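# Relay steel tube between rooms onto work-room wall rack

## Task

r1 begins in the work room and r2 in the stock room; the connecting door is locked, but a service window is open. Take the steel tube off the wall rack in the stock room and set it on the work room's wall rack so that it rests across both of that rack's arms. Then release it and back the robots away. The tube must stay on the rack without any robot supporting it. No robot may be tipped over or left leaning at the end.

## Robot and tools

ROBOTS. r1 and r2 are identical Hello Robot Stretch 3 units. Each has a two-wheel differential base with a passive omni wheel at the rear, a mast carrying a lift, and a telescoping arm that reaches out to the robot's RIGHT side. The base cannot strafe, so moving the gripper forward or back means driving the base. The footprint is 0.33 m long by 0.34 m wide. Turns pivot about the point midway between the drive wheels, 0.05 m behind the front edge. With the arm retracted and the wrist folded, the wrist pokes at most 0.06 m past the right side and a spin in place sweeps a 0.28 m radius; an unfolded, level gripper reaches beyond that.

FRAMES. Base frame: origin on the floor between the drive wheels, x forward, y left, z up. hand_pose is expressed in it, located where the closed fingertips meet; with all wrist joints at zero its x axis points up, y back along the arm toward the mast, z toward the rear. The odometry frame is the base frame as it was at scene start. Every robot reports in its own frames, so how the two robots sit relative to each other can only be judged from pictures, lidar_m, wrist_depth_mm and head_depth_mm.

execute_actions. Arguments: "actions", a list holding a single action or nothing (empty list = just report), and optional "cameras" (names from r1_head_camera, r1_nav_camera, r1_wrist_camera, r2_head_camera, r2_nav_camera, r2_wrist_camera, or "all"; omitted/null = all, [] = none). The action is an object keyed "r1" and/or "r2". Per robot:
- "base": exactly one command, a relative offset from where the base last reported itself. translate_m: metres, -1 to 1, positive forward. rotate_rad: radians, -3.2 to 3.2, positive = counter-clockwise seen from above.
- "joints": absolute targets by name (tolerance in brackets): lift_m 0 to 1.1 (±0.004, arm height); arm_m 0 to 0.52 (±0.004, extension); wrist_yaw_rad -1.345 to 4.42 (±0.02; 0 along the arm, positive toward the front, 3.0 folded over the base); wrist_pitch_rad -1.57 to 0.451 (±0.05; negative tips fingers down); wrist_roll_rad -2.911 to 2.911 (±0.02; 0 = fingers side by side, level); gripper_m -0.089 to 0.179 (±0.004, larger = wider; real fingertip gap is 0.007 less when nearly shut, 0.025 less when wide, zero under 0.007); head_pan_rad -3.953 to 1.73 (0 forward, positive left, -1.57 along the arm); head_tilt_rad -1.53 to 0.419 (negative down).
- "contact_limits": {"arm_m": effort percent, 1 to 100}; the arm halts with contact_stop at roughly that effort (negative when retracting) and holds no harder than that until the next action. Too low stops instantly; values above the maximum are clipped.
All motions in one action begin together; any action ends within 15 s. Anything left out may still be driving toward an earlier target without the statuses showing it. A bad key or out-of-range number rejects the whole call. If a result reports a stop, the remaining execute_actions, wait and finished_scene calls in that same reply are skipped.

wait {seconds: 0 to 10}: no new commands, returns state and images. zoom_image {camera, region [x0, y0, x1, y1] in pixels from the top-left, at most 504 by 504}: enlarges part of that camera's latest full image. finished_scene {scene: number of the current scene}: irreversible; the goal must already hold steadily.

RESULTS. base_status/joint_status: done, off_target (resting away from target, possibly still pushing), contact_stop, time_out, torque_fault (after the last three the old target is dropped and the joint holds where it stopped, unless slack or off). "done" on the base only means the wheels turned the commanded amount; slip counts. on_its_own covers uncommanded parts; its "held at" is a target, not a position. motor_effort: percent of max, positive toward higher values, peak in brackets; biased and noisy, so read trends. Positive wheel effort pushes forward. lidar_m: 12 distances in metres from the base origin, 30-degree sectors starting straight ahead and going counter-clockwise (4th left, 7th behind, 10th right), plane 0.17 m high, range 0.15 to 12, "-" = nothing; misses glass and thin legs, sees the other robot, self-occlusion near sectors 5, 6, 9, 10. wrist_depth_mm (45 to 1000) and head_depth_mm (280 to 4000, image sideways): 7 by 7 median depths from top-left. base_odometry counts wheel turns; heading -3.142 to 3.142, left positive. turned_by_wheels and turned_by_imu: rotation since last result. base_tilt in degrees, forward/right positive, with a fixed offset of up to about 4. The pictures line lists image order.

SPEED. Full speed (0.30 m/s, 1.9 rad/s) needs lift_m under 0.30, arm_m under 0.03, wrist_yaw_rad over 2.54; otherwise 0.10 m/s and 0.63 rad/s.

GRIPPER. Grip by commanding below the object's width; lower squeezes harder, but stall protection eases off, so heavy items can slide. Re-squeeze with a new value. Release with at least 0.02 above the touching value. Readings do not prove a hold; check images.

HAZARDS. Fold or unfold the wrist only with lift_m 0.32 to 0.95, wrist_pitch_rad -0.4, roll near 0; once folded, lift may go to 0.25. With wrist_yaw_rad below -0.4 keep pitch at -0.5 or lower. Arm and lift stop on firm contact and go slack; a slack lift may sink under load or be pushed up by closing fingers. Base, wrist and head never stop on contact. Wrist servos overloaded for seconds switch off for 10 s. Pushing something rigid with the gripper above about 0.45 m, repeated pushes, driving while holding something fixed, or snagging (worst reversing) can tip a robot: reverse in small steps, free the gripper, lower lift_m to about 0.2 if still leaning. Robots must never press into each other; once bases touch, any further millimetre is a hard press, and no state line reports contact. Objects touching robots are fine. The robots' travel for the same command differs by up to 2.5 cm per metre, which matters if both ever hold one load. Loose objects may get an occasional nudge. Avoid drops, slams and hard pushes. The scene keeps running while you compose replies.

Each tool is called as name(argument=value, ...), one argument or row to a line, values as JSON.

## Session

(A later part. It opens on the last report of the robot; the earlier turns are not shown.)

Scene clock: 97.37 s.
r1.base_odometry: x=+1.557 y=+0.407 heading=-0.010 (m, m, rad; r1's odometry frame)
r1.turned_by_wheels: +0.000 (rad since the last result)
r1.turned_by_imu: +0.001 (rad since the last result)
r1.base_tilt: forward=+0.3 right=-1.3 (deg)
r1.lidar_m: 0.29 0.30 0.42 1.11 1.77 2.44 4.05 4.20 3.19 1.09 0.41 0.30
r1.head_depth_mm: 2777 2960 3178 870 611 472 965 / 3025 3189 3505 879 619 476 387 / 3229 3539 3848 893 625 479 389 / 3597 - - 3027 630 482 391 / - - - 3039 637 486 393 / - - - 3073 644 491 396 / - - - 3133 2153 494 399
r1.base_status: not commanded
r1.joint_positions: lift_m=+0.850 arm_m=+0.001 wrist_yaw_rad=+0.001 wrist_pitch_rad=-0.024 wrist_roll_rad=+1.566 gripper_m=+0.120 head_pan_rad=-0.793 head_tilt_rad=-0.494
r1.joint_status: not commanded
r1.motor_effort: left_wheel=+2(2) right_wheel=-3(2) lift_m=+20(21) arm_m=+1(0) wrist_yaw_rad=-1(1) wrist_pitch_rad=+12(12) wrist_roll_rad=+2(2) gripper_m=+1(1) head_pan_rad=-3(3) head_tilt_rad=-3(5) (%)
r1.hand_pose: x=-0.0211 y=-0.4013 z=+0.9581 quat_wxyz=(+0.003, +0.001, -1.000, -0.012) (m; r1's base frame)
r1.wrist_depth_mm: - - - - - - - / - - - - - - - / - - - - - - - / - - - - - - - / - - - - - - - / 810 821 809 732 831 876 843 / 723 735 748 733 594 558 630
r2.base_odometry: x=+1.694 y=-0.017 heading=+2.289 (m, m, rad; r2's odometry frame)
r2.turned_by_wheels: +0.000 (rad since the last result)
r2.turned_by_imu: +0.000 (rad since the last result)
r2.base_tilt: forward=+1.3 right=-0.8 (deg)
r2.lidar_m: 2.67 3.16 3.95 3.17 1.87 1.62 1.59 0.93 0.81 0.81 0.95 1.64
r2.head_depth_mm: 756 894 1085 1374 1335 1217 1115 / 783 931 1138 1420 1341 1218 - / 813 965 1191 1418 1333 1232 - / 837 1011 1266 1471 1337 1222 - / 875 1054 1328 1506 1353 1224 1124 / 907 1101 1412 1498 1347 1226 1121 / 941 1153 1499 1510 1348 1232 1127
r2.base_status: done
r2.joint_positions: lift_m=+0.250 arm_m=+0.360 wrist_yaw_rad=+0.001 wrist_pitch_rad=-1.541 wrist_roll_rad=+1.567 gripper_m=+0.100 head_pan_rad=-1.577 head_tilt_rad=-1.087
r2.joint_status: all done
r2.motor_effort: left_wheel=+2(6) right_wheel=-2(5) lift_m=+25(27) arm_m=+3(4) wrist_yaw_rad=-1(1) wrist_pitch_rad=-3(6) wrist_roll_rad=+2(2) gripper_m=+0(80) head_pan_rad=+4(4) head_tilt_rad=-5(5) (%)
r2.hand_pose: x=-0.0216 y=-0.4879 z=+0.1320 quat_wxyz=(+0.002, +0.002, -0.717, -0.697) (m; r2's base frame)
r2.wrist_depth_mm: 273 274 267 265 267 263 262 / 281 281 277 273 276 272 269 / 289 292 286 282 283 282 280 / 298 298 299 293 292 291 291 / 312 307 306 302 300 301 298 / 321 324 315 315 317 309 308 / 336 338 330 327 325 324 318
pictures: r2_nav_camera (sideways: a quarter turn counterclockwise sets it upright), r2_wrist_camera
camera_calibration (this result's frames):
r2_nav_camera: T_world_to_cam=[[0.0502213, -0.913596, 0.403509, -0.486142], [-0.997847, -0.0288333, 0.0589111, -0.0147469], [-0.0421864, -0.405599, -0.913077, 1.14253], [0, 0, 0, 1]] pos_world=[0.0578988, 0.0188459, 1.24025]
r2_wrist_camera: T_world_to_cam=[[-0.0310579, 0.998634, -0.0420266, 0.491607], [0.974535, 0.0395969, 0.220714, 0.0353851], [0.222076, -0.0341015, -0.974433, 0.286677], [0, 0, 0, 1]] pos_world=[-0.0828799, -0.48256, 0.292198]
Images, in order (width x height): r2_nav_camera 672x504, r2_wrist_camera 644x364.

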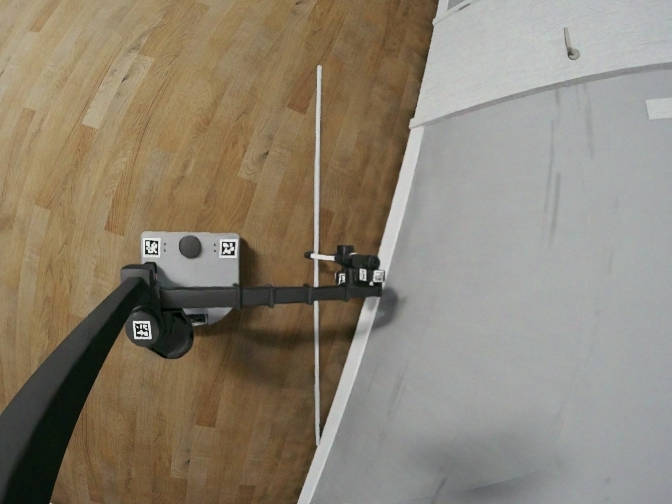

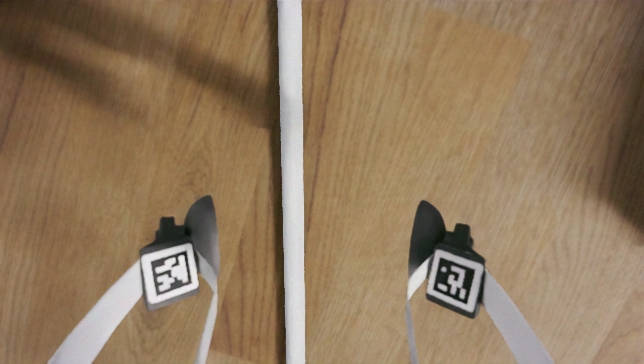

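execute_actions(
  actions=[
    {"r2":{"base":{"translate_m":-0.01},"joints":{"gripper_m":0.06,"arm_m":0.387,"lift_m":0.16}}},
  ],
  cameras=["r2_wrist_camera"],
)

execute_actions(
  actions=[
    {"r2":{"joints":{"lift_m":0.13}}},
  ],
  cameras=["r2_wrist_camera"],
)

Scene clock: 99.20 s.
r1.base_odometry: x=+1.557 y=+0.407 heading=-0.010 (m, m, rad; r1's odometry frame)
r1.turned_by_wheels: +0.000 (rad since the last result)
r1.turned_by_imu: +0.000 (rad since the last result)
r1.base_tilt: forward=+0.3 right=-1.3 (deg)
r1.lidar_m: 0.29 0.30 0.42 1.10 1.76 2.44 4.04 4.22 3.21 1.09 0.41 0.30
r1.head_depth_mm: 2743 2954 3170 870 613 473 965 / 3010 3247 3442 883 618 475 386 / 3288 3547 3822 895 624 478 389 / 3539 - - 3040 631 483 392 / - - - 3052 637 486 394 / - - - 3096 642 489 396 / - - - 3126 2175 494 399
r1.base_status: not commanded
r1.joint_positions: lift_m=+0.850 arm_m=+0.001 wrist_yaw_rad=+0.001 wrist_pitch_rad=-0.024 wrist_roll_rad=+1.566 gripper_m=+0.120 head_pan_rad=-0.793 head_tilt_rad=-0.494
r1.joint_status: not commanded
r1.motor_effort: left_wheel=+2(2) right_wheel=-3(2) lift_m=+20(21) arm_m=+1(0) wrist_yaw_rad=-1(0) wrist_pitch_rad=+12(12) wrist_roll_rad=+2(2) gripper_m=+1(2) head_pan_rad=-2(3) head_tilt_rad=-2(3) (%)
r1.hand_pose: x=-0.0211 y=-0.4013 z=+0.9581 quat_wxyz=(+0.003, +0.001, -1.000, -0.012) (m; r1's base frame)
r1.wrist_depth_mm: - - - - - - - / - - - - - - - / - - - - - - - / - - - - - - - / - - - - - - - / 790 828 800 754 818 856 872 / 723 736 729 732 586 559 631
r2.base_odometry: x=+1.701 y=-0.024 heading=+2.290 (m, m, rad; r2's odometry frame)
r2.turned_by_wheels: +0.000 (rad since the last result)
r2.turned_by_imu: +0.000 (rad since the last result)
r2.base_tilt: forward=+1.3 right=-0.9 (deg)
r2.lidar_m: 2.68 3.17 3.94 3.16 1.85 1.62 1.59 0.93 0.81 0.81 0.95 1.64
r2.head_depth_mm: 757 892 1086 1378 1335 1229 1114 / 784 926 1127 1428 1349 1222 - / 807 967 1190 1442 1339 1242 - / 837 1007 1254 1462 1343 1230 - / 868 1051 1323 1493 1346 1228 1123 / 901 1099 1405 1494 1349 1227 1127 / 937 1156 1488 1503 1354 1226 1130
r2.base_status: done
r2.joint_positions: lift_m=+0.160 arm_m=+0.387 wrist_yaw_rad=+0.001 wrist_pitch_rad=-1.543 wrist_roll_rad=+1.567 gripper_m=+0.060 head_pan_rad=-1.577 head_tilt_rad=-1.087
r2.joint_status: all done
r2.motor_effort: left_wheel=+3(4) right_wheel=-2(6) lift_m=+25(26) arm_m=+3(4) wrist_yaw_rad=-1(1) wrist_pitch_rad=-3(3) wrist_roll_rad=+2(2) gripper_m=+0(81) head_pan_rad=+4(4) head_tilt_rad=-6(5) (%)
r2.hand_pose: x=-0.0216 y=-0.5146 z=+0.0420 quat_wxyz=(+0.002, +0.002, -0.717, -0.697) (m; r2's base frame)
r2.wrist_depth_mm: 187 186 185 182 182 182 180 / 193 193 190 187 188 187 186 / 198 197 195 194 195 193 191 / 205 204 201 199 201 198 197 / 214 210 208 206 205 204 203 / 221 219 219 213 - 213 211 / 227 228 224 222 223 219 219
pictures: r2_wrist_camera
camera_calibration (this result's frames):
r2_wrist_camera: T_world_to_cam=[[-0.0308293, 0.998685, -0.0409673, 0.514511], [0.974543, 0.0391398, 0.22076, 0.0560673], [0.222073, -0.0331185, -0.974467, 0.19859], [0, 0, 0, 1]] pos_world=[-0.0828795, -0.509452, 0.20222]
Images, in order (width x height): r2_wrist_camera 644x364.

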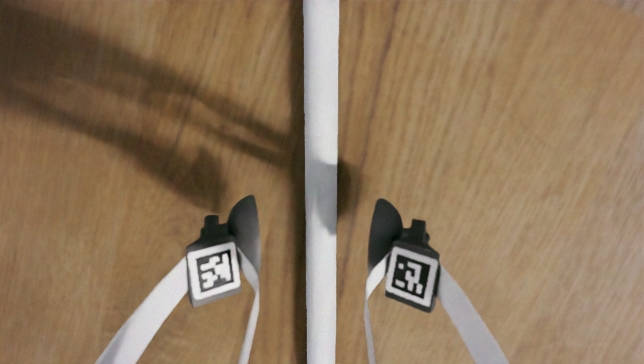

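Scene clock: 100.40 s.
r1.base_odometry: x=+1.557 y=+0.407 heading=-0.010 (m, m, rad; r1's odometry frame)
r1.turned_by_wheels: +0.000 (rad since the last result)
r1.turned_by_imu: +0.000 (rad since the last result)
r1.base_tilt: forward=+0.3 right=-1.3 (deg)
r1.lidar_m: 0.29 0.30 0.42 1.10 1.77 2.44 4.05 4.22 3.19 1.08 0.41 0.30
r1.head_depth_mm: 2776 2921 3173 871 611 472 963 / 3017 3233 3528 883 618 476 387 / 3256 3517 3811 892 623 478 388 / 3642 - - 3011 630 482 391 / - - - 3061 637 486 394 / - - - 3089 642 489 397 / - - - 3121 2169 494 399
r1.base_status: not commanded
r1.joint_positions: lift_m=+0.850 arm_m=+0.001 wrist_yaw_rad=+0.001 wrist_pitch_rad=-0.024 wrist_roll_rad=+1.566 gripper_m=+0.120 head_pan_rad=-0.793 head_tilt_rad=-0.494
r1.joint_status: not commanded
r1.motor_effort: left_wheel=+2(2) right_wheel=-3(3) lift_m=+21(20) arm_m=+0(1) wrist_yaw_rad=+0(0) wrist_pitch_rad=+12(12) wrist_roll_rad=+2(2) gripper_m=+1(1) head_pan_rad=-3(3) head_tilt_rad=-4(4) (%)
r1.hand_pose: x=-0.0211 y=-0.4013 z=+0.9581 quat_wxyz=(+0.003, +0.001, -1.000, -0.012) (m; r1's base frame)
r1.wrist_depth_mm: - - - - - - - / - - - - - - - / - - - - - - - / - - - - - - - / - - - - - - - / 801 824 810 722 832 883 849 / 726 719 727 716 602 564 624
r2.base_odometry: x=+1.701 y=-0.024 heading=+2.290 (m, m, rad; r2's odometry frame)
r2.turned_by_wheels: +0.000 (rad since the last result)
r2.turned_by_imu: +0.000 (rad since the last result)
r2.base_tilt: forward=+1.4 right=-0.9 (deg)
r2.lidar_m: 2.68 3.15 3.94 3.15 1.86 1.62 1.59 0.93 0.81 0.81 0.95 1.64
r2.head_depth_mm: 757 891 1084 1375 1346 1221 1121 / 784 924 1128 1427 1348 1224 - / 808 965 1191 1446 1340 1235 - / 838 1007 1256 1477 1335 1231 - / 868 1051 1333 1497 1351 1224 1130 / 901 1099 1406 1495 1354 1230 1121 / 937 1148 1479 1497 1347 1222 1130
r2.base_status: not commanded
r2.joint_positions: lift_m=+0.140 arm_m=+0.387 wrist_yaw_rad=+0.001 wrist_pitch_rad=-1.552 wrist_roll_rad=+1.567 gripper_m=+0.060 head_pan_rad=-1.577 head_tilt_rad=-1.087
r2.joint_status: lift_m contact_stop (moved -0.020 of -0.030)
r2.on_its_own: lift_m is slack since a contact_stop, until your next command for it (your +0.130 is given up)
r2.motor_effort: left_wheel=+2(2) right_wheel=-1(2) lift_m=+27(29) arm_m=+2(3) wrist_yaw_rad=-1(1) wrist_pitch_rad=+1(5) wrist_roll_rad=+2(2) gripper_m=+0(2) head_pan_rad=+4(5) head_tilt_rad=-5(5) (%)
r2.hand_pose: x=-0.0216 y=-0.5121 z=+0.0224 quat_wxyz=(+0.002, +0.002, -0.713, -0.701) (m; r2's base frame)
r2.wrist_depth_mm: 168 167 166 163 165 164 164 / 173 172 171 169 170 169 168 / 179 178 177 176 175 175 173 / 184 184 182 181 180 179 179 / 191 191 188 187 187 187 185 / 199 197 197 193 - 192 191 / 204 205 202 199 200 199 200
pictures: r2_wrist_camera
camera_calibration (this result's frames):
r2_wrist_camera: T_world_to_cam=[[-0.0308232, 0.999041, -0.0310878, 0.51117], [0.974546, 0.0369483, 0.221124, 0.0591825], [0.22206, -0.0234808, -0.97475, 0.184457], [0, 0, 0, 1]] pos_world=[-0.0828806, -0.508536, 0.182604]
Images, in order (width x height): r2_wrist_camera 644x364.

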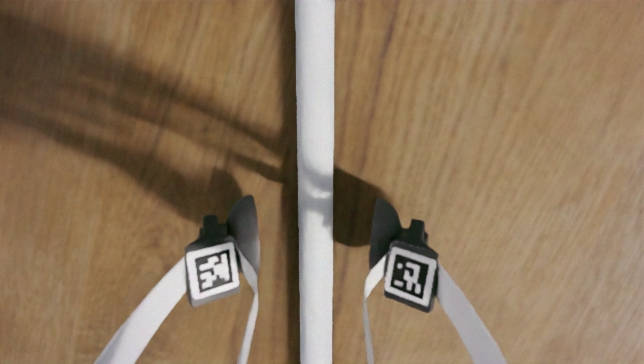

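Shallow; try.

execute_actions(
  actions=[
    {"r2":{"joints":{"gripper_m":-0.036}}},
  ],
  cameras=[],
)

execute_actions(
  actions=[
    {"r2":{"joints":{"lift_m":0.17}}},
  ],
  cameras=["r2_wrist_camera","r2_nav_camera"],
)

Scene clock: 102.20 s.
r1.base_odometry: x=+1.557 y=+0.407 heading=-0.010 (m, m, rad; r1's odometry frame)
r1.turned_by_wheels: +0.000 (rad since the last result)
r1.turned_by_imu: +0.000 (rad since the last result)
r1.base_tilt: forward=+0.3 right=-1.3 (deg)
r1.lidar_m: 0.29 0.30 0.42 1.10 1.77 2.44 4.03 4.22 3.20 1.09 0.41 0.30
r1.head_depth_mm: 2763 2973 3175 871 613 471 969 / 2990 3239 3517 882 617 475 387 / 3242 3482 3797 895 622 480 389 / 3557 - - 3032 628 482 391 / - - - 3044 636 487 394 / - - - 3047 642 491 396 / - - - 3138 2156 495 399
r1.base_status: not commanded
r1.joint_positions: lift_m=+0.850 arm_m=+0.001 wrist_yaw_rad=+0.001 wrist_pitch_rad=-0.024 wrist_roll_rad=+1.566 gripper_m=+0.120 head_pan_rad=-0.793 head_tilt_rad=-0.494
r1.joint_status: not commanded
r1.motor_effort: left_wheel=+2(2) right_wheel=-2(2) lift_m=+21(21) arm_m=+1(1) wrist_yaw_rad=+0(1) wrist_pitch_rad=+12(12) wrist_roll_rad=+2(2) gripper_m=+2(1) head_pan_rad=-3(3) head_tilt_rad=-3(3) (%)
r1.hand_pose: x=-0.0211 y=-0.4013 z=+0.9581 quat_wxyz=(+0.003, +0.001, -1.000, -0.012) (m; r1's base frame)
r1.wrist_depth_mm: - - - - - - - / - - - - - - - / - - - - - - - / - - - - - - - / - - - - - - - / 826 837 816 750 799 895 879 / 727 741 723 723 597 568 626
r2.base_odometry: x=+1.701 y=-0.024 heading=+2.290 (m, m, rad; r2's odometry frame)
r2.turned_by_wheels: +0.000 (rad since the last result)
r2.turned_by_imu: +0.000 (rad since the last result)
r2.base_tilt: forward=+1.4 right=-0.9 (deg)
r2.lidar_m: 2.68 3.14 3.94 3.16 1.85 1.62 1.59 0.93 0.81 0.81 0.95 1.64
r2.head_depth_mm: 756 889 1083 1373 1338 1222 1125 / 783 928 1138 1428 1341 1223 - / 808 963 1192 1446 1332 1237 - / 841 1004 1256 1477 1332 1228 - / 868 1052 1326 1503 1358 1223 1123 / 901 1096 1399 1503 1360 1225 1125 / 937 1151 1486 1497 1348 1232 1126
r2.base_status: not commanded
r2.joint_positions: lift_m=+0.142 arm_m=+0.387 wrist_yaw_rad=+0.001 wrist_pitch_rad=-1.558 wrist_roll_rad=+1.566 gripper_m=-0.035 head_pan_rad=-1.577 head_tilt_rad=-1.087
r2.joint_status: all done
r2.on_its_own: lift_m is slack since a contact_stop, until your next command for it (your +0.130 is given up)
r2.motor_effort: left_wheel=+2(2) right_wheel=-1(1) lift_m=+28(29) arm_m=+4(3) wrist_yaw_rad=-1(0) wrist_pitch_rad=+3(7) wrist_roll_rad=+2(2) gripper_m=-16(92) head_pan_rad=+4(4) head_tilt_rad=-5(5) (%)
r2.hand_pose: x=-0.0216 y=-0.5108 z=+0.0244 quat_wxyz=(+0.002, +0.002, -0.711, -0.703) (m; r2's base frame)
r2.wrist_depth_mm: 168 168 169 166 168 166 165 / 175 173 173 171 172 171 171 / 180 179 179 178 177 176 177 / 185 185 184 183 183 182 182 / 193 192 190 - 189 189 188 / 199 199 198 199 198 196 195 / 206 206 205 203 203 204 202
pictures: none
No camera images: the call's "cameras" was empty. Leave "cameras" out to get every camera's image.

Scene clock: 103.23 s.
r1.base_odometry: x=+1.557 y=+0.407 heading=-0.010 (m, m, rad; r1's odometry frame)
r1.turned_by_wheels: +0.000 (rad since the last result)
r1.turned_by_imu: +0.000 (rad since the last result)
r1.base_tilt: forward=+0.4 right=-1.2 (deg)
r1.lidar_m: 0.29 0.30 0.42 1.10 1.77 2.44 4.04 4.19 3.21 1.08 0.41 0.30
r1.head_depth_mm: 2773 2933 3133 873 612 473 964 / 3014 3222 3458 880 617 476 387 / 3269 3460 3780 893 623 479 389 / 3561 - - 3002 630 483 391 / - - - 3046 636 486 394 / - - - 3089 642 490 396 / - - - 3155 2178 494 399
r1.base_status: not commanded
r1.joint_positions: lift_m=+0.850 arm_m=+0.001 wrist_yaw_rad=+0.001 wrist_pitch_rad=-0.024 wrist_roll_rad=+1.566 gripper_m=+0.120 head_pan_rad=-0.793 head_tilt_rad=-0.494
r1.joint_status: not commanded
r1.motor_effort: left_wheel=+2(2) right_wheel=-3(2) lift_m=+20(21) arm_m=+1(0) wrist_yaw_rad=-1(1) wrist_pitch_rad=+12(12) wrist_roll_rad=+2(2) gripper_m=+1(1) head_pan_rad=-3(3) head_tilt_rad=-3(4) (%)
r1.hand_pose: x=-0.0211 y=-0.4013 z=+0.9581 quat_wxyz=(+0.003, +0.001, -1.000, -0.012) (m; r1's base frame)
r1.wrist_depth_mm: - - - - - - - / - - - - - - - / - - - - - - - / - - - - - - - / - - - - - - - / 780 825 803 727 848 892 839 / 739 737 737 731 602 564 627
r2.base_odometry: x=+1.701 y=-0.024 heading=+2.290 (m, m, rad; r2's odometry frame)
r2.turned_by_wheels: +0.000 (rad since the last result)
r2.turned_by_imu: +0.000 (rad since the last result)
r2.base_tilt: forward=+1.4 right=-1.0 (deg)
r2.lidar_m: 2.68 3.15 3.93 3.15 1.86 1.62 1.59 0.93 0.81 0.81 0.95 1.64
r2.head_depth_mm: 757 891 1085 1374 1340 1225 1119 / 779 933 1135 1427 1348 1218 - / 807 965 1192 1430 1329 1232 - / 842 1007 1261 1471 1351 1226 - / 868 1046 1318 1501 1350 1230 1124 / 900 1093 1393 1496 1354 1227 1118 / 937 1162 1496 1494 1350 1225 1120
r2.base_status: not commanded
r2.joint_positions: lift_m=+0.170 arm_m=+0.387 wrist_yaw_rad=+0.001 wrist_pitch_rad=-1.547 wrist_roll_rad=+1.567 gripper_m=-0.035 head_pan_rad=-1.577 head_tilt_rad=-1.087
r2.joint_status: all done
r2.motor_effort: left_wheel=+2(3) right_wheel=-2(1) lift_m=+32(37) arm_m=+3(2) wrist_yaw_rad=-1(1) wrist_pitch_rad=-1(3) wrist_roll_rad=+2(2) gripper_m=-12(16) head_pan_rad=+4(4) head_tilt_rad=-5(5) (%)
r2.hand_pose: x=-0.0216 y=-0.5136 z=+0.0518 quat_wxyz=(+0.002, +0.002, -0.715, -0.699) (m; r2's base frame)
r2.wrist_depth_mm: 196 194 193 191 192 192 190 / 202 201 198 198 198 197 196 / 209 207 206 204 205 203 201 / 216 213 215 210 209 207 208 / 223 221 219 - 218 216 216 / 231 228 229 229 227 224 224 / 241 239 236 233 235 234 232
pictures: r2_nav_camera (sideways: a quarter turn counterclockwise sets it upright), r2_wrist_camera
camera_calibration (this result's frames):
r2_nav_camera: T_world_to_cam=[[0.0502785, -0.913646, 0.403389, -0.485986], [-0.997845, -0.0289039, 0.0589065, -0.0147409], [-0.0421602, -0.405481, -0.913131, 1.1426], [0, 0, 0, 1]] pos_world=[0.0578977, 0.0188573, 1.24025]
r2_wrist_camera: T_world_to_cam=[[-0.0310217, 0.99884, -0.0368253, 0.513759], [0.974537, 0.0384115, 0.220912, 0.05348], [0.22207, -0.0290346, -0.974598, 0.210297], [0, 0, 0, 1]] pos_world=[-0.0828812, -0.509111, 0.21206]
Images, in order (width x height): r2_nav_camera 672x504, r2_wrist_camera 644x364.

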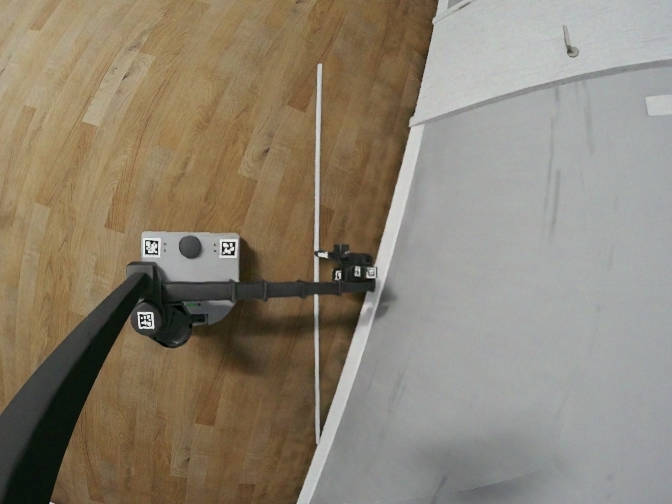

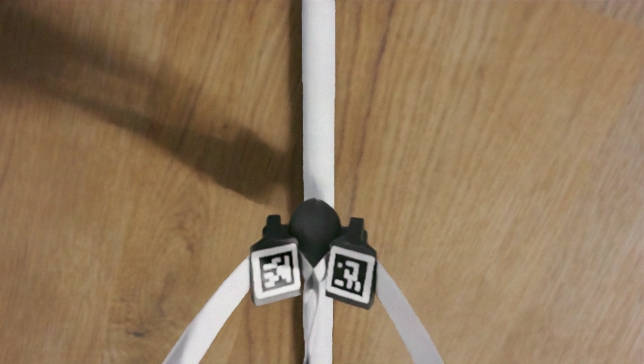

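execute_actions(
  actions=[
    {"r2":{"joints":{"gripper_m":0.06,"wrist_pitch_rad":-1.1,"arm_m":0.275,"lift_m":0.18}}},
  ],
  cameras=[],
)

execute_actions(
  actions=[
    {"r2":{"joints":{"lift_m":0.135}}},
  ],
  cameras=["r2_wrist_camera"],
)

Scene clock: 105.67 s.
r1.base_odometry: x=+1.557 y=+0.407 heading=-0.010 (m, m, rad; r1's odometry frame)
r1.turned_by_wheels: +0.000 (rad since the last result)
r1.turned_by_imu: +0.001 (rad since the last result)
r1.base_tilt: forward=+0.2 right=-1.2 (deg)
r1.lidar_m: 0.29 0.30 0.42 1.11 1.76 2.44 4.04 4.21 3.21 1.09 0.41 0.30
r1.head_depth_mm: 2783 2928 3145 868 611 473 963 / 3012 3201 3466 886 617 475 387 / 3226 3562 3797 891 623 478 389 / 3540 - - 3011 629 483 392 / - - - 3025 636 486 394 / - - - 3092 641 489 396 / - - - 3156 2169 493 399
r1.base_status: not commanded
r1.joint_positions: lift_m=+0.850 arm_m=+0.001 wrist_yaw_rad=+0.001 wrist_pitch_rad=-0.024 wrist_roll_rad=+1.566 gripper_m=+0.120 head_pan_rad=-0.793 head_tilt_rad=-0.494
r1.joint_status: not commanded
r1.motor_effort: left_wheel=+2(2) right_wheel=-2(3) lift_m=+20(21) arm_m=+0(0) wrist_yaw_rad=-1(1) wrist_pitch_rad=+12(12) wrist_roll_rad=+2(2) gripper_m=+1(1) head_pan_rad=-3(3) head_tilt_rad=-4(3) (%)
r1.hand_pose: x=-0.0211 y=-0.4013 z=+0.9581 quat_wxyz=(+0.003, +0.001, -1.000, -0.012) (m; r1's base frame)
r1.wrist_depth_mm: - - - - - - - / - - - - - - - / - - - - - - - / - - - - - - - / - - - - - - - / 803 833 810 741 824 883 840 / 704 726 740 733 596 565 628
r2.base_odometry: x=+1.701 y=-0.024 heading=+2.290 (m, m, rad; r2's odometry frame)
r2.turned_by_wheels: +0.000 (rad since the last result)
r2.turned_by_imu: +0.000 (rad since the last result)
r2.base_tilt: forward=+1.3 right=-0.9 (deg)
r2.lidar_m: 2.68 3.15 3.93 3.16 1.85 1.62 1.59 0.93 0.81 0.81 0.95 1.63
r2.head_depth_mm: 757 893 1088 1369 1336 1223 1115 / 784 929 1142 1433 1347 1224 - / 810 966 1195 1445 1303 1230 - / 837 1005 1259 1468 1342 1219 - / 868 1048 1329 1497 1345 1225 1130 / 901 1097 1404 1488 1353 1235 1130 / 939 1155 1497 1499 1350 1230 1117
r2.base_status: not commanded
r2.joint_positions: lift_m=+0.180 arm_m=+0.275 wrist_yaw_rad=+0.001 wrist_pitch_rad=-1.108 wrist_roll_rad=+1.568 gripper_m=+0.060 head_pan_rad=-1.577 head_tilt_rad=-1.087
r2.joint_status: all done
r2.motor_effort: left_wheel=+1(2) right_wheel=-1(1) lift_m=+32(32) arm_m=-3(3) wrist_yaw_rad=-1(1) wrist_pitch_rad=+3(4) wrist_roll_rad=+1(2) gripper_m=+1(81) head_pan_rad=+3(4) head_tilt_rad=-4(5) (%)
r2.hand_pose: x=-0.0214 y=-0.5128 z=+0.0784 quat_wxyz=(+0.002, +0.001, -0.850, -0.526) (m; r2's base frame)
r2.wrist_depth_mm: 297 302 258 226 198 180 163 / 311 313 264 232 203 186 168 / 324 324 275 240 208 188 171 / 343 339 288 244 216 192 175 / 366 357 299 253 213 198 179 / 386 373 304 261 - 202 182 / 415 381 325 276 237 203 187
pictures: none
No camera images: the call's "cameras" was empty. Leave "cameras" out to get every camera's image.

Scene clock: 106.80 s.
r1.base_odometry: x=+1.557 y=+0.407 heading=-0.010 (m, m, rad; r1's odometry frame)
r1.turned_by_wheels: +0.000 (rad since the last result)
r1.turned_by_imu: +0.000 (rad since the last result)
r1.base_tilt: forward=+0.3 right=-1.2 (deg)
r1.lidar_m: 0.29 0.30 0.42 1.10 1.77 2.44 4.04 4.23 3.18 1.09 0.41 0.30
r1.head_depth_mm: 2798 2952 3192 873 611 472 965 / 3022 3223 3464 880 619 475 386 / 3287 3564 3858 891 624 479 390 / 3562 - - 2986 631 483 392 / - - - 3057 635 486 394 / - - - 3100 642 490 396 / - - - 3133 2156 493 399
r1.base_status: not commanded
r1.joint_positions: lift_m=+0.850 arm_m=+0.001 wrist_yaw_rad=+0.001 wrist_pitch_rad=-0.024 wrist_roll_rad=+1.566 gripper_m=+0.120 head_pan_rad=-0.793 head_tilt_rad=-0.494
r1.joint_status: not commanded
r1.motor_effort: left_wheel=+2(2) right_wheel=-3(3) lift_m=+21(20) arm_m=+0(0) wrist_yaw_rad=+0(1) wrist_pitch_rad=+12(12) wrist_roll_rad=+2(2) gripper_m=+1(1) head_pan_rad=-3(3) head_tilt_rad=-2(2) (%)
r1.hand_pose: x=-0.0211 y=-0.4013 z=+0.9581 quat_wxyz=(+0.003, +0.001, -1.000, -0.012) (m; r1's base frame)
r1.wrist_depth_mm: - - - - - - - / - - - - - - - / - - - - - - - / - - - - - - - / - - - - - - - / 788 852 808 765 828 866 871 / 734 714 748 709 604 565 628
r2.base_odometry: x=+1.701 y=-0.024 heading=+2.290 (m, m, rad; r2's odometry frame)
r2.turned_by_wheels: +0.000 (rad since the last result)
r2.turned_by_imu: +0.000 (rad since the last result)
r2.base_tilt: forward=+1.3 right=-0.9 (deg)
r2.lidar_m: 2.67 3.15 3.93 3.14 1.85 1.62 1.59 0.93 0.81 0.81 0.95 1.64
r2.head_depth_mm: 757 894 1082 1367 1349 1222 1122 / 783 927 1129 1424 1349 1226 - / 808 965 1196 1445 1325 1227 - / 835 1007 1261 1462 1344 1227 - / 868 1040 1326 1498 1349 1228 1122 / 899 1104 1405 1496 1346 1230 1121 / 939 1147 1483 1510 1351 1226 1115
r2.base_status: not commanded
r2.joint_positions: lift_m=+0.138 arm_m=+0.275 wrist_yaw_rad=+0.001 wrist_pitch_rad=-1.116 wrist_roll_rad=+1.568 gripper_m=+0.060 head_pan_rad=-1.577 head_tilt_rad=-1.087
r2.joint_status: lift_m contact_stop (moved -0.042 of -0.045)
r2.on_its_own: lift_m is slack since a contact_stop, until your next command for it
r2.motor_effort: left_wheel=+1(2) right_wheel=+0(2) lift_m=+26(26) arm_m=+1(1) wrist_yaw_rad=+0(1) wrist_pitch_rad=+6(9) wrist_roll_rad=+1(1) gripper_m=+1(0) head_pan_rad=+4(4) head_tilt_rad=-4(5) (%)
r2.hand_pose: x=-0.0214 y=-0.5105 z=+0.0357 quat_wxyz=(+0.002, +0.001, -0.848, -0.530) (m; r2's base frame)
r2.wrist_depth_mm: 277 238 205 171 161 145 132 / 291 249 213 175 165 148 135 / 306 259 220 182 171 152 138 / 319 272 231 190 173 156 141 / 336 283 238 196 174 160 144 / 359 304 242 204 - 163 147 / 380 305 259 210 191 166 150
pictures: r2_wrist_camera
camera_calibration (this result's frames):
r2_wrist_camera: T_world_to_cam=[[-0.0295644, 0.892447, -0.450182, 0.470594], [0.974457, 0.126041, 0.18587, 0.102762], [0.22262, -0.433188, -0.873377, -0.0152651], [0, 0, 0, 1]] pos_world=[-0.0828261, -0.439545, 0.179421]
Images, in order (width x height): r2_wrist_camera 644x364.

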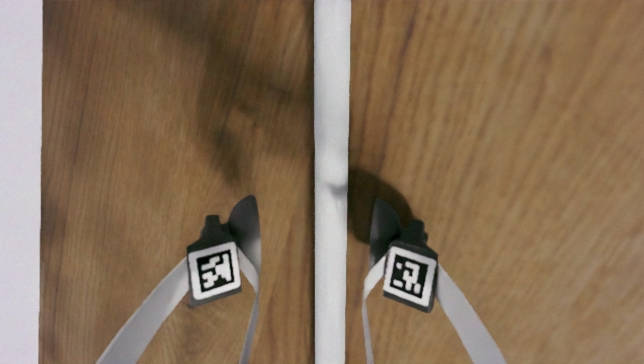

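execute_actions(
  actions=[
    {"r2":{"joints":{"gripper_m":0.045,"wrist_pitch_rad":-1.565,"arm_m":0.393,"lift_m":0.19}}},
  ],
  cameras=[],
)

execute_actions(
  actions=[
    {"r2":{"joints":{"lift_m":0.13}}},
  ],
  cameras=["r2_wrist_camera"],
)

Scene clock: 110.20 s.
r1.base_odometry: x=+1.557 y=+0.407 heading=-0.010 (m, m, rad; r1's odometry frame)
r1.turned_by_wheels: +0.000 (rad since the last result)
r1.turned_by_imu: +0.001 (rad since the last result)
r1.base_tilt: forward=+0.3 right=-1.2 (deg)
r1.lidar_m: 0.29 0.30 0.42 1.10 1.77 2.44 4.02 4.21 3.21 1.09 0.41 0.30
r1.head_depth_mm: 2773 2941 3200 870 612 473 966 / 2982 3234 3492 882 620 476 386 / 3254 3546 3798 891 623 479 389 / 3565 - - 3009 630 483 391 / - - - 3056 637 486 394 / - - - 3054 643 490 396 / - - - 3150 2152 494 400
r1.base_status: not commanded
r1.joint_positions: lift_m=+0.850 arm_m=+0.001 wrist_yaw_rad=+0.001 wrist_pitch_rad=-0.024 wrist_roll_rad=+1.566 gripper_m=+0.120 head_pan_rad=-0.793 head_tilt_rad=-0.494
r1.joint_status: not commanded
r1.motor_effort: left_wheel=+2(2) right_wheel=-3(3) lift_m=+21(20) arm_m=+1(0) wrist_yaw_rad=-1(1) wrist_pitch_rad=+12(12) wrist_roll_rad=+2(2) gripper_m=+1(1) head_pan_rad=-2(3) head_tilt_rad=-2(4) (%)
r1.hand_pose: x=-0.0211 y=-0.4013 z=+0.9581 quat_wxyz=(+0.003, +0.001, -1.000, -0.012) (m; r1's base frame)
r1.wrist_depth_mm: - - - - - - - / - - - - - - - / - - - - - - - / - - - - - - - / - - - - - - - / 813 831 814 755 822 876 850 / 717 711 742 741 599 564 607
r2.base_odometry: x=+1.701 y=-0.024 heading=+2.290 (m, m, rad; r2's odometry frame)
r2.turned_by_wheels: +0.000 (rad since the last result)
r2.turned_by_imu: +0.000 (rad since the last result)
r2.base_tilt: forward=+1.3 right=-0.9 (deg)
r2.lidar_m: 2.69 3.16 3.93 3.15 1.85 1.61 1.59 0.93 0.81 0.81 0.95 1.64
r2.head_depth_mm: 757 887 1083 1378 1343 1223 1120 / 781 931 1140 1430 1347 1229 - / 812 966 1190 1430 1337 1235 - / 835 1004 1255 1476 1353 1230 - / 871 1045 1328 1488 1344 1231 1117 / 906 1099 1413 1498 1354 1230 1119 / 934 1147 1496 1502 1367 1223 1122
r2.base_status: not commanded
r2.joint_positions: lift_m=+0.190 arm_m=+0.393 wrist_yaw_rad=+0.001 wrist_pitch_rad=-1.556 wrist_roll_rad=+1.568 gripper_m=+0.045 head_pan_rad=-1.577 head_tilt_rad=-1.087
r2.joint_status: all done
r2.motor_effort: left_wheel=+1(1) right_wheel=-1(1) lift_m=+32(33) arm_m=+3(4) wrist_yaw_rad=-1(1) wrist_pitch_rad=-3(5) wrist_roll_rad=+1(1) gripper_m=+0(59) head_pan_rad=+4(4) head_tilt_rad=-6(6) (%)
r2.hand_pose: x=-0.0216 y=-0.5170 z=+0.0720 quat_wxyz=(+0.001, +0.001, -0.712, -0.702) (m; r2's base frame)
r2.wrist_depth_mm: 212 214 213 212 210 210 209 / 220 221 218 216 219 215 217 / 225 227 226 225 225 225 224 / 236 236 232 232 232 231 230 / 243 242 240 238 237 238 239 / 251 252 252 248 247 245 247 / 261 259 260 255 258 256 253
pictures: none
No camera images: the call's "cameras" was empty. Leave "cameras" out to get every camera's image.

Scene clock: 111.93 s.
r1.base_odometry: x=+1.557 y=+0.407 heading=-0.010 (m, m, rad; r1's odometry frame)
r1.turned_by_wheels: +0.000 (rad since the last result)
r1.turned_by_imu: +0.000 (rad since the last result)
r1.base_tilt: forward=+0.3 right=-1.3 (deg)
r1.lidar_m: 0.29 0.30 0.42 1.10 1.77 2.43 4.03 4.21 3.19 1.09 0.41 0.30
r1.head_depth_mm: 2755 2911 3181 871 612 473 969 / 2988 3220 3450 882 618 476 387 / 3253 3536 3880 891 624 479 389 / 3621 - - 3010 629 483 391 / - - - 3044 637 487 393 / - - - 3101 643 489 396 / - - - 3157 2165 492 398
r1.base_status: not commanded
r1.joint_positions: lift_m=+0.850 arm_m=+0.001 wrist_yaw_rad=+0.001 wrist_pitch_rad=-0.024 wrist_roll_rad=+1.566 gripper_m=+0.120 head_pan_rad=-0.793 head_tilt_rad=-0.494
r1.joint_status: not commanded
r1.motor_effort: left_wheel=+2(2) right_wheel=-2(3) lift_m=+21(20) arm_m=+1(0) wrist_yaw_rad=-1(1) wrist_pitch_rad=+12(12) wrist_roll_rad=+2(2) gripper_m=+1(1) head_pan_rad=-2(3) head_tilt_rad=-2(4) (%)
r1.hand_pose: x=-0.0211 y=-0.4013 z=+0.9581 quat_wxyz=(+0.003, +0.001, -1.000, -0.012) (m; r1's base frame)
r1.wrist_depth_mm: - - - - - - - / - - - - - - - / - - - - - - - / - - - - - - - / - - - - - - - / 838 833 827 742 805 875 847 / 728 736 731 745 599 568 637
r2.base_odometry: x=+1.701 y=-0.024 heading=+2.290 (m, m, rad; r2's odometry frame)
r2.turned_by_wheels: +0.000 (rad since the last result)
r2.turned_by_imu: +0.000 (rad since the last result)
r2.base_tilt: forward=+1.3 right=-1.0 (deg)
r2.lidar_m: 2.68 3.16 3.94 3.15 1.85 1.62 1.59 0.93 0.81 0.81 0.95 1.64
r2.head_depth_mm: 754 892 1081 1381 1343 1216 1122 / 780 928 1134 1431 1348 1221 - / 808 966 1194 1438 1338 1236 - / 838 1002 1251 1477 1341 1226 - / 865 1050 1325 1497 1343 1225 1122 / 899 1102 1403 1507 1351 1236 1124 / 936 1152 1506 1503 1359 1230 1126
r2.base_status: not commanded
r2.joint_positions: lift_m=+0.141 arm_m=+0.393 wrist_yaw_rad=+0.001 wrist_pitch_rad=-1.562 wrist_roll_rad=+1.568 gripper_m=+0.045 head_pan_rad=-1.577 head_tilt_rad=-1.087
r2.joint_status: lift_m contact_stop (moved -0.049 of -0.060)
r2.on_its_own: lift_m is slack since a contact_stop, until your next command for it (your +0.130 is given up)
r2.motor_effort: left_wheel=+1(1) right_wheel=-1(1) lift_m=+28(28) arm_m=+3(4) wrist_yaw_rad=-1(1) wrist_pitch_rad=+0(3) wrist_roll_rad=+1(1) gripper_m=-1(2) head_pan_rad=+4(4) head_tilt_rad=-5(5) (%)
r2.hand_pose: x=-0.0216 y=-0.5156 z=+0.0229 quat_wxyz=(+0.001, +0.001, -0.710, -0.704) (m; r2's base frame)
r2.wrist_depth_mm: 167 166 166 164 166 165 164 / 171 171 171 169 169 171 170 / 178 178 176 174 176 176 175 / 183 183 182 180 182 182 180 / 189 191 188 181 187 188 187 / 196 197 198 191 194 195 194 / 204 203 202 200 202 202 202
pictures: r2_wrist_camera
camera_calibration (this result's frames):
r2_wrist_camera: T_world_to_cam=[[-0.02891, 0.999357, -0.021217, 0.514627], [0.974611, 0.0328962, 0.221475, 0.0570889], [0.222031, -0.0142755, -0.974935, 0.189638], [0, 0, 0, 1]] pos_world=[-0.0828672, -0.513467, 0.18316]
Images, in order (width x height): r2_wrist_camera 644x364.

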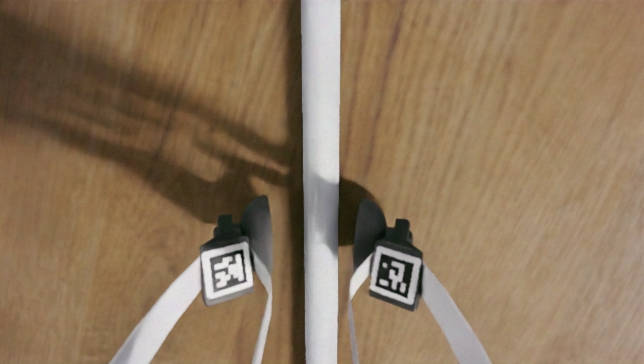

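execute_actions(
  actions=[
    {"r2":{"base":{"translate_m":0.8},"joints":{"lift_m":0.18,"gripper_m":0.06,"arm_m":0.4}}},
  ],
  cameras=["r2_wrist_camera"],
)

execute_actions(
  actions=[
    {"r2":{"joints":{"lift_m":0.142}}},
  ],
  cameras=[],
)

execute_actions(
  actions=[
    {"r2":{"joints":{"gripper_m":-0.036}}},
  ],
  cameras=[],
)

execute_actions(
  actions=[
    {"r2":{"joints":{"lift_m":0.18}}},
  ],
  cameras=["r2_wrist_camera","r2_nav_camera"],
)

Scene clock: 121.40 s.
r1.base_odometry: x=+1.557 y=+0.407 heading=-0.010 (m, m, rad; r1's odometry frame)
r1.turned_by_wheels: +0.000 (rad since the last result)
r1.turned_by_imu: +0.003 (rad since the last result)
r1.base_tilt: forward=+0.3 right=-1.3 (deg)
r1.lidar_m: 0.29 0.30 0.42 1.10 1.77 2.44 4.03 4.21 3.20 1.09 0.41 0.30
r1.head_depth_mm: 2778 2975 3135 869 613 471 962 / 3002 3213 3472 878 617 475 387 / 3244 3484 3776 893 625 480 389 / 3571 - - 3043 629 482 391 / - - - 3000 636 486 394 / - - - 3087 643 490 397 / - - - 3092 2157 494 398
r1.base_status: not commanded
r1.joint_positions: lift_m=+0.850 arm_m=+0.001 wrist_yaw_rad=+0.001 wrist_pitch_rad=-0.024 wrist_roll_rad=+1.566 gripper_m=+0.120 head_pan_rad=-0.793 head_tilt_rad=-0.494
r1.joint_status: not commanded
r1.motor_effort: left_wheel=+2(2) right_wheel=-2(3) lift_m=+20(21) arm_m=+0(0) wrist_yaw_rad=-1(1) wrist_pitch_rad=+12(12) wrist_roll_rad=+2(2) gripper_m=+1(1) head_pan_rad=-3(2) head_tilt_rad=-3(2) (%)
r1.hand_pose: x=-0.0211 y=-0.4013 z=+0.9581 quat_wxyz=(+0.003, +0.001, -1.000, -0.012) (m; r1's base frame)
r1.wrist_depth_mm: - - - - - - - / - - - - - - - / - - - - - - - / - - - - - - - / - - - - - - - / 801 839 809 733 809 871 869 / 728 733 736 717 600 557 632
r2.base_odometry: x=+1.174 y=+0.578 heading=+2.290 (m, m, rad; r2's odometry frame)
r2.turned_by_wheels: +0.000 (rad since the last result)
r2.turned_by_imu: +0.005 (rad since the last result)
r2.base_tilt: forward=+1.3 right=-0.9 (deg)
r2.lidar_m: 1.90 2.27 3.73 3.74 2.73 2.38 2.01 1.18 1.03 1.01 1.19 1.91
r2.head_depth_mm: 975 1151 1395 1488 1329 1229 1120 / 984 1177 1453 1491 1321 1229 - / 1028 1226 1502 1536 1325 1239 - / 1059 1275 1590 1507 1325 1224 - / 1091 1327 1615 1502 1351 1224 1121 / 1142 1393 1642 1509 1354 1229 1124 / 1187 1464 1689 1503 1352 1223 1124
r2.base_status: done
r2.joint_positions: lift_m=+0.180 arm_m=+0.400 wrist_yaw_rad=+0.001 wrist_pitch_rad=-1.562 wrist_roll_rad=+1.568 gripper_m=+0.060 head_pan_rad=-1.577 head_tilt_rad=-1.087
r2.joint_status: all done
r2.motor_effort: left_wheel=+0(5) right_wheel=-1(3) lift_m=+32(34) arm_m=+4(2) wrist_yaw_rad=-1(0) wrist_pitch_rad=-1(1) wrist_roll_rad=+1(1) gripper_m=+0(60) head_pan_rad=+3(3) head_tilt_rad=-6(6) (%)
r2.hand_pose: x=-0.0216 y=-0.5226 z=+0.0621 quat_wxyz=(+0.001, +0.001, -0.710, -0.704) (m; r2's base frame)
r2.wrist_depth_mm: 203 203 202 203 201 202 202 / 208 207 208 209 208 208 208 / 216 216 217 215 213 213 213 / 222 223 221 223 221 223 221 / 230 229 230 231 229 229 228 / 240 239 242 239 - 239 237 / 247 246 248 247 247 246 246
pictures: r2_wrist_camera
camera_calibration (this result's frames):
r2_wrist_camera: T_world_to_cam=[[-0.0289144, 0.99935, -0.0215318, 0.522507], [0.974611, 0.0329702, 0.221465, 0.0486641], [0.222031, -0.0145815, -0.974931, 0.227656], [0, 0, 0, 1]] pos_world=[-0.0828672, -0.520452, 0.222422]
Images, in order (width x height): r2_wrist_camera 644x364.

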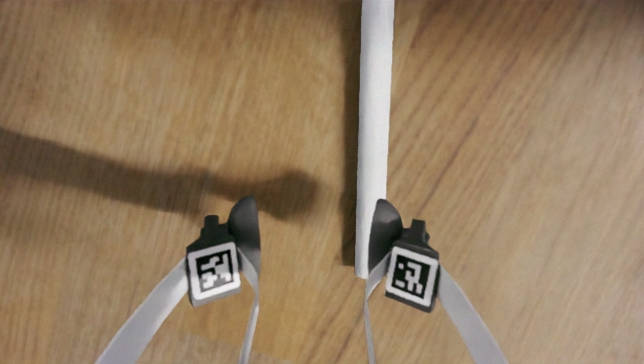

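Scene clock: 122.93 s.
r1.base_odometry: x=+1.557 y=+0.407 heading=-0.010 (m, m, rad; r1's odometry frame)
r1.turned_by_wheels: +0.000 (rad since the last result)
r1.turned_by_imu: +0.000 (rad since the last result)
r1.base_tilt: forward=+0.3 right=-1.2 (deg)
r1.lidar_m: 0.29 0.30 0.42 1.10 1.76 2.44 4.05 4.23 3.20 1.09 0.41 0.30
r1.head_depth_mm: 2774 2949 3166 870 612 472 968 / 3007 3219 3473 882 617 476 387 / 3264 3485 3819 893 622 479 389 / 3554 - - 2985 628 482 392 / - - - 3020 636 487 394 / - - - 3062 642 491 396 / - - - 3168 2138 493 398
r1.base_status: not commanded
r1.joint_positions: lift_m=+0.850 arm_m=+0.001 wrist_yaw_rad=+0.001 wrist_pitch_rad=-0.024 wrist_roll_rad=+1.566 gripper_m=+0.120 head_pan_rad=-0.793 head_tilt_rad=-0.494
r1.joint_status: not commanded
r1.motor_effort: left_wheel=+2(2) right_wheel=-2(3) lift_m=+20(21) arm_m=+1(0) wrist_yaw_rad=-1(1) wrist_pitch_rad=+12(12) wrist_roll_rad=+2(2) gripper_m=+0(1) head_pan_rad=-3(3) head_tilt_rad=-3(3) (%)
r1.hand_pose: x=-0.0211 y=-0.4013 z=+0.9581 quat_wxyz=(+0.003, +0.001, -1.000, -0.012) (m; r1's base frame)
r1.wrist_depth_mm: - - - - - - - / - - - - - - - / - - - - - - - / - - - - - - - / - - - - - - - / 794 837 818 749 818 862 871 / 717 762 744 749 590 562 643
r2.base_odometry: x=+1.174 y=+0.578 heading=+2.290 (m, m, rad; r2's odometry frame)
r2.turned_by_wheels: +0.000 (rad since the last result)
r2.turned_by_imu: +0.000 (rad since the last result)
r2.base_tilt: forward=+1.3 right=-0.9 (deg)
r2.lidar_m: 1.90 2.26 3.72 3.73 2.73 2.38 2.01 1.18 1.03 1.01 1.19 1.91
r2.head_depth_mm: 976 1154 1384 1491 1334 1216 1115 / 986 1180 1453 1495 1337 1222 - / 1020 1225 1511 1514 1339 1238 - / 1060 1272 1585 1481 1331 1223 - / 1103 1329 1614 1495 1344 1224 1127 / 1145 1391 1645 1492 1344 1232 1127 / 1188 1456 1680 1500 1352 1237 1121
r2.base_status: not commanded
r2.joint_positions: lift_m=+0.142 arm_m=+0.400 wrist_yaw_rad=+0.001 wrist_pitch_rad=-1.564 wrist_roll_rad=+1.568 gripper_m=+0.060 head_pan_rad=-1.577 head_tilt_rad=-1.087
r2.joint_status: all done
r2.motor_effort: left_wheel=+2(1) right_wheel=-1(2) lift_m=+26(25) arm_m=+4(4) wrist_yaw_rad=-1(0) wrist_pitch_rad=+0(4) wrist_roll_rad=+1(1) gripper_m=+0(6) head_pan_rad=+4(4) head_tilt_rad=-5(4) (%)
r2.hand_pose: x=-0.0216 y=-0.5220 z=+0.0245 quat_wxyz=(+0.001, +0.001, -0.709, -0.705) (m; r2's base frame)
r2.wrist_depth_mm: 167 167 168 166 167 167 167 / 171 172 173 172 171 172 173 / 178 178 177 177 178 176 177 / 185 184 184 182 184 183 184 / 190 191 189 188 188 189 189 / 197 196 199 194 - 195 196 / 204 204 203 205 203 203 203
pictures: none
No camera images: the call's "cameras" was empty. Leave "cameras" out to get every camera's image.

Scene clock: 124.37 s.
r1.base_odometry: x=+1.557 y=+0.407 heading=-0.010 (m, m, rad; r1's odometry frame)
r1.turned_by_wheels: +0.000 (rad since the last result)
r1.turned_by_imu: +0.000 (rad since the last result)
r1.base_tilt: forward=+0.3 right=-1.3 (deg)
r1.lidar_m: 0.29 0.30 0.42 1.10 1.77 2.44 4.05 4.21 3.21 1.09 0.41 0.30
r1.head_depth_mm: 2765 2968 3150 870 613 472 963 / 3002 3225 3470 881 617 475 387 / 3246 3502 3825 894 623 479 389 / 3579 - - 3008 629 483 392 / - - - 3049 636 487 394 / - - - 3081 643 490 396 / - - - 3137 2157 493 399
r1.base_status: not commanded
r1.joint_positions: lift_m=+0.850 arm_m=+0.001 wrist_yaw_rad=+0.001 wrist_pitch_rad=-0.024 wrist_roll_rad=+1.566 gripper_m=+0.120 head_pan_rad=-0.793 head_tilt_rad=-0.494
r1.joint_status: not commanded
r1.motor_effort: left_wheel=+2(2) right_wheel=-3(3) lift_m=+21(21) arm_m=+1(0) wrist_yaw_rad=-1(1) wrist_pitch_rad=+12(12) wrist_roll_rad=+2(2) gripper_m=+1(1) head_pan_rad=-2(3) head_tilt_rad=-4(3) (%)
r1.hand_pose: x=-0.0211 y=-0.4013 z=+0.9581 quat_wxyz=(+0.003, +0.001, -1.000, -0.012) (m; r1's base frame)
r1.wrist_depth_mm: - - - - - - - / - - - - - - - / - - - - - - - / - - - - - - - / - - - - - - - / 801 834 802 728 810 877 823 / 735 735 727 725 600 557 634
r2.base_odometry: x=+1.174 y=+0.578 heading=+2.290 (m, m, rad; r2's odometry frame)
r2.turned_by_wheels: +0.000 (rad since the last result)
r2.turned_by_imu: +0.000 (rad since the last result)
r2.base_tilt: forward=+1.3 right=-0.9 (deg)
r2.lidar_m: 1.90 2.26 3.72 3.73 2.73 2.39 2.01 1.18 1.03 1.01 1.19 1.91
r2.head_depth_mm: 973 1150 1392 1496 1345 1230 1121 / 986 1176 1471 1492 1343 1218 - / 1025 1232 1509 1530 1332 1235 - / 1065 1284 1584 1496 1349 1222 - / 1101 1335 1629 1498 1355 1230 1130 / 1152 1394 1651 1494 1348 1229 1124 / 1182 1467 1682 1496 1355 1220 1123
r2.base_status: not commanded
r2.joint_positions: lift_m=+0.142 arm_m=+0.400 wrist_yaw_rad=+0.001 wrist_pitch_rad=-1.565 wrist_roll_rad=+1.569 gripper_m=-0.035 head_pan_rad=-1.577 head_tilt_rad=-1.087
r2.joint_status: all done
r2.motor_effort: left_wheel=+1(2) right_wheel=-1(1) lift_m=+24(25) arm_m=+3(3) wrist_yaw_rad=-1(1) wrist_pitch_rad=+0(2) wrist_roll_rad=+0(0) gripper_m=-16(90) head_pan_rad=+4(4) head_tilt_rad=-4(4) (%)
r2.hand_pose: x=-0.0216 y=-0.5218 z=+0.0245 quat_wxyz=(+0.001, +0.001, -0.709, -0.705) (m; r2's base frame)
r2.wrist_depth_mm: 167 168 167 166 167 167 168 / 173 173 173 171 173 171 172 / 180 179 178 176 178 179 179 / 185 185 183 183 183 185 183 / 191 191 189 - 191 190 192 / 198 199 198 198 198 196 198 / 205 206 205 205 206 205 204
pictures: none
No camera images: the call's "cameras" was empty. Leave "cameras" out to get every camera's image.

Scene clock: 125.53 s.
r1.base_odometry: x=+1.557 y=+0.407 heading=-0.010 (m, m, rad; r1's odometry frame)
r1.turned_by_wheels: +0.000 (rad since the last result)
r1.turned_by_imu: +0.000 (rad since the last result)
r1.base_tilt: forward=+0.3 right=-1.3 (deg)
r1.lidar_m: 0.29 0.30 0.42 1.10 1.77 2.44 4.04 4.23 3.19 1.09 0.41 0.30
r1.head_depth_mm: 2761 2943 3110 870 612 471 963 / 3022 3223 3477 880 618 475 386 / 3200 3543 3800 892 622 479 389 / 3546 - - 3003 628 482 391 / - - - 3063 637 486 394 / - - - 3101 641 490 396 / - - - 3086 2167 494 399
r1.base_status: not commanded
r1.joint_positions: lift_m=+0.850 arm_m=+0.001 wrist_yaw_rad=+0.001 wrist_pitch_rad=-0.024 wrist_roll_rad=+1.566 gripper_m=+0.120 head_pan_rad=-0.793 head_tilt_rad=-0.494
r1.joint_status: not commanded
r1.motor_effort: left_wheel=+2(2) right_wheel=-3(3) lift_m=+21(21) arm_m=+0(1) wrist_yaw_rad=-1(1) wrist_pitch_rad=+12(12) wrist_roll_rad=+2(1) gripper_m=+1(1) head_pan_rad=-3(3) head_tilt_rad=-3(4) (%)
r1.hand_pose: x=-0.0211 y=-0.4013 z=+0.9581 quat_wxyz=(+0.003, +0.001, -1.000, -0.012) (m; r1's base frame)
r1.wrist_depth_mm: - - - - - - - / - - - - - - - / - - - - - - - / - - - - - - - / - - - - - - - / 798 821 829 748 835 877 860 / 724 728 739 717 590 573 625
r2.base_odometry: x=+1.174 y=+0.578 heading=+2.290 (m, m, rad; r2's odometry frame)
r2.turned_by_wheels: +0.000 (rad since the last result)
r2.turned_by_imu: +0.000 (rad since the last result)
r2.base_tilt: forward=+1.3 right=-0.9 (deg)
r2.lidar_m: 1.90 2.27 3.73 3.72 2.74 2.39 2.01 1.18 1.03 1.01 1.19 1.91
r2.head_depth_mm: 974 1147 1401 1498 1325 1224 1119 / 981 1180 1465 1491 1326 1229 - / 1023 1215 1508 1548 1346 1232 - / 1066 1264 1589 1515 1348 1228 - / 1103 1341 1622 1501 1352 1228 1124 / 1147 1392 1659 1492 1343 1224 1129 / 1184 1462 1684 1513 1353 1229 1126
r2.base_status: not commanded
r2.joint_positions: lift_m=+0.180 arm_m=+0.400 wrist_yaw_rad=+0.001 wrist_pitch_rad=-1.561 wrist_roll_rad=+1.569 gripper_m=-0.035 head_pan_rad=-1.577 head_tilt_rad=-1.087
r2.joint_status: all done
r2.motor_effort: left_wheel=+1(1) right_wheel=+0(1) lift_m=+34(38) arm_m=+4(4) wrist_yaw_rad=+0(0) wrist_pitch_rad=-1(2) wrist_roll_rad=+1(1) gripper_m=-15(16) head_pan_rad=+3(4) head_tilt_rad=-5(6) (%)
r2.hand_pose: x=-0.0216 y=-0.5230 z=+0.0620 quat_wxyz=(+0.001, +0.001, -0.710, -0.704) (m; r2's base frame)
r2.wrist_depth_mm: 201 203 202 199 202 203 202 / 210 208 208 205 209 208 208 / 215 215 215 211 216 214 213 / 226 221 222 221 221 219 220 / 230 231 228 - 229 228 226 / 237 239 238 240 238 237 236 / 247 249 248 248 246 245 244
pictures: r2_nav_camera (sideways: a quarter turn counterclockwise sets it upright), r2_wrist_camera
camera_calibration (this result's frames):
r2_nav_camera: T_world_to_cam=[[0.0503173, -0.913724, 0.403207, -0.485749], [-0.997844, -0.0289585, 0.0588996, -0.0147319], [-0.0421417, -0.405302, -0.913211, 1.1427], [0, 0, 0, 1]] pos_world=[0.0578969, 0.0188718, 1.24025]
r2_wrist_camera: T_world_to_cam=[[-0.0283725, 0.999333, -0.0229918, 0.522987], [0.974627, 0.0327654, 0.221423, 0.0486092], [0.222029, -0.0161261, -0.974907, 0.226678], [0, 0, 0, 1]] pos_world=[-0.0828665, -0.520576, 0.222251]
Images, in order (width x height): r2_nav_camera 672x504, r2_wrist_camera 644x364.

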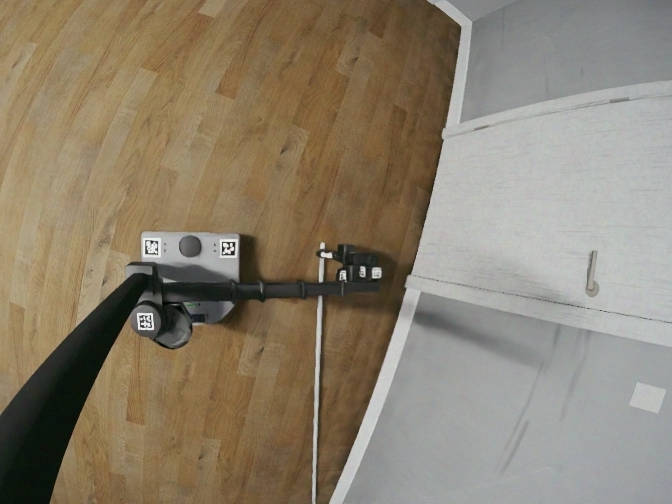

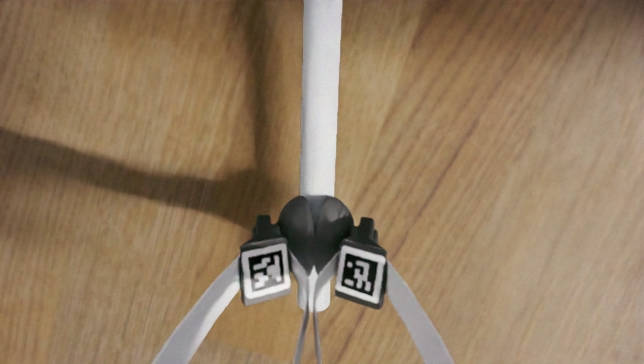

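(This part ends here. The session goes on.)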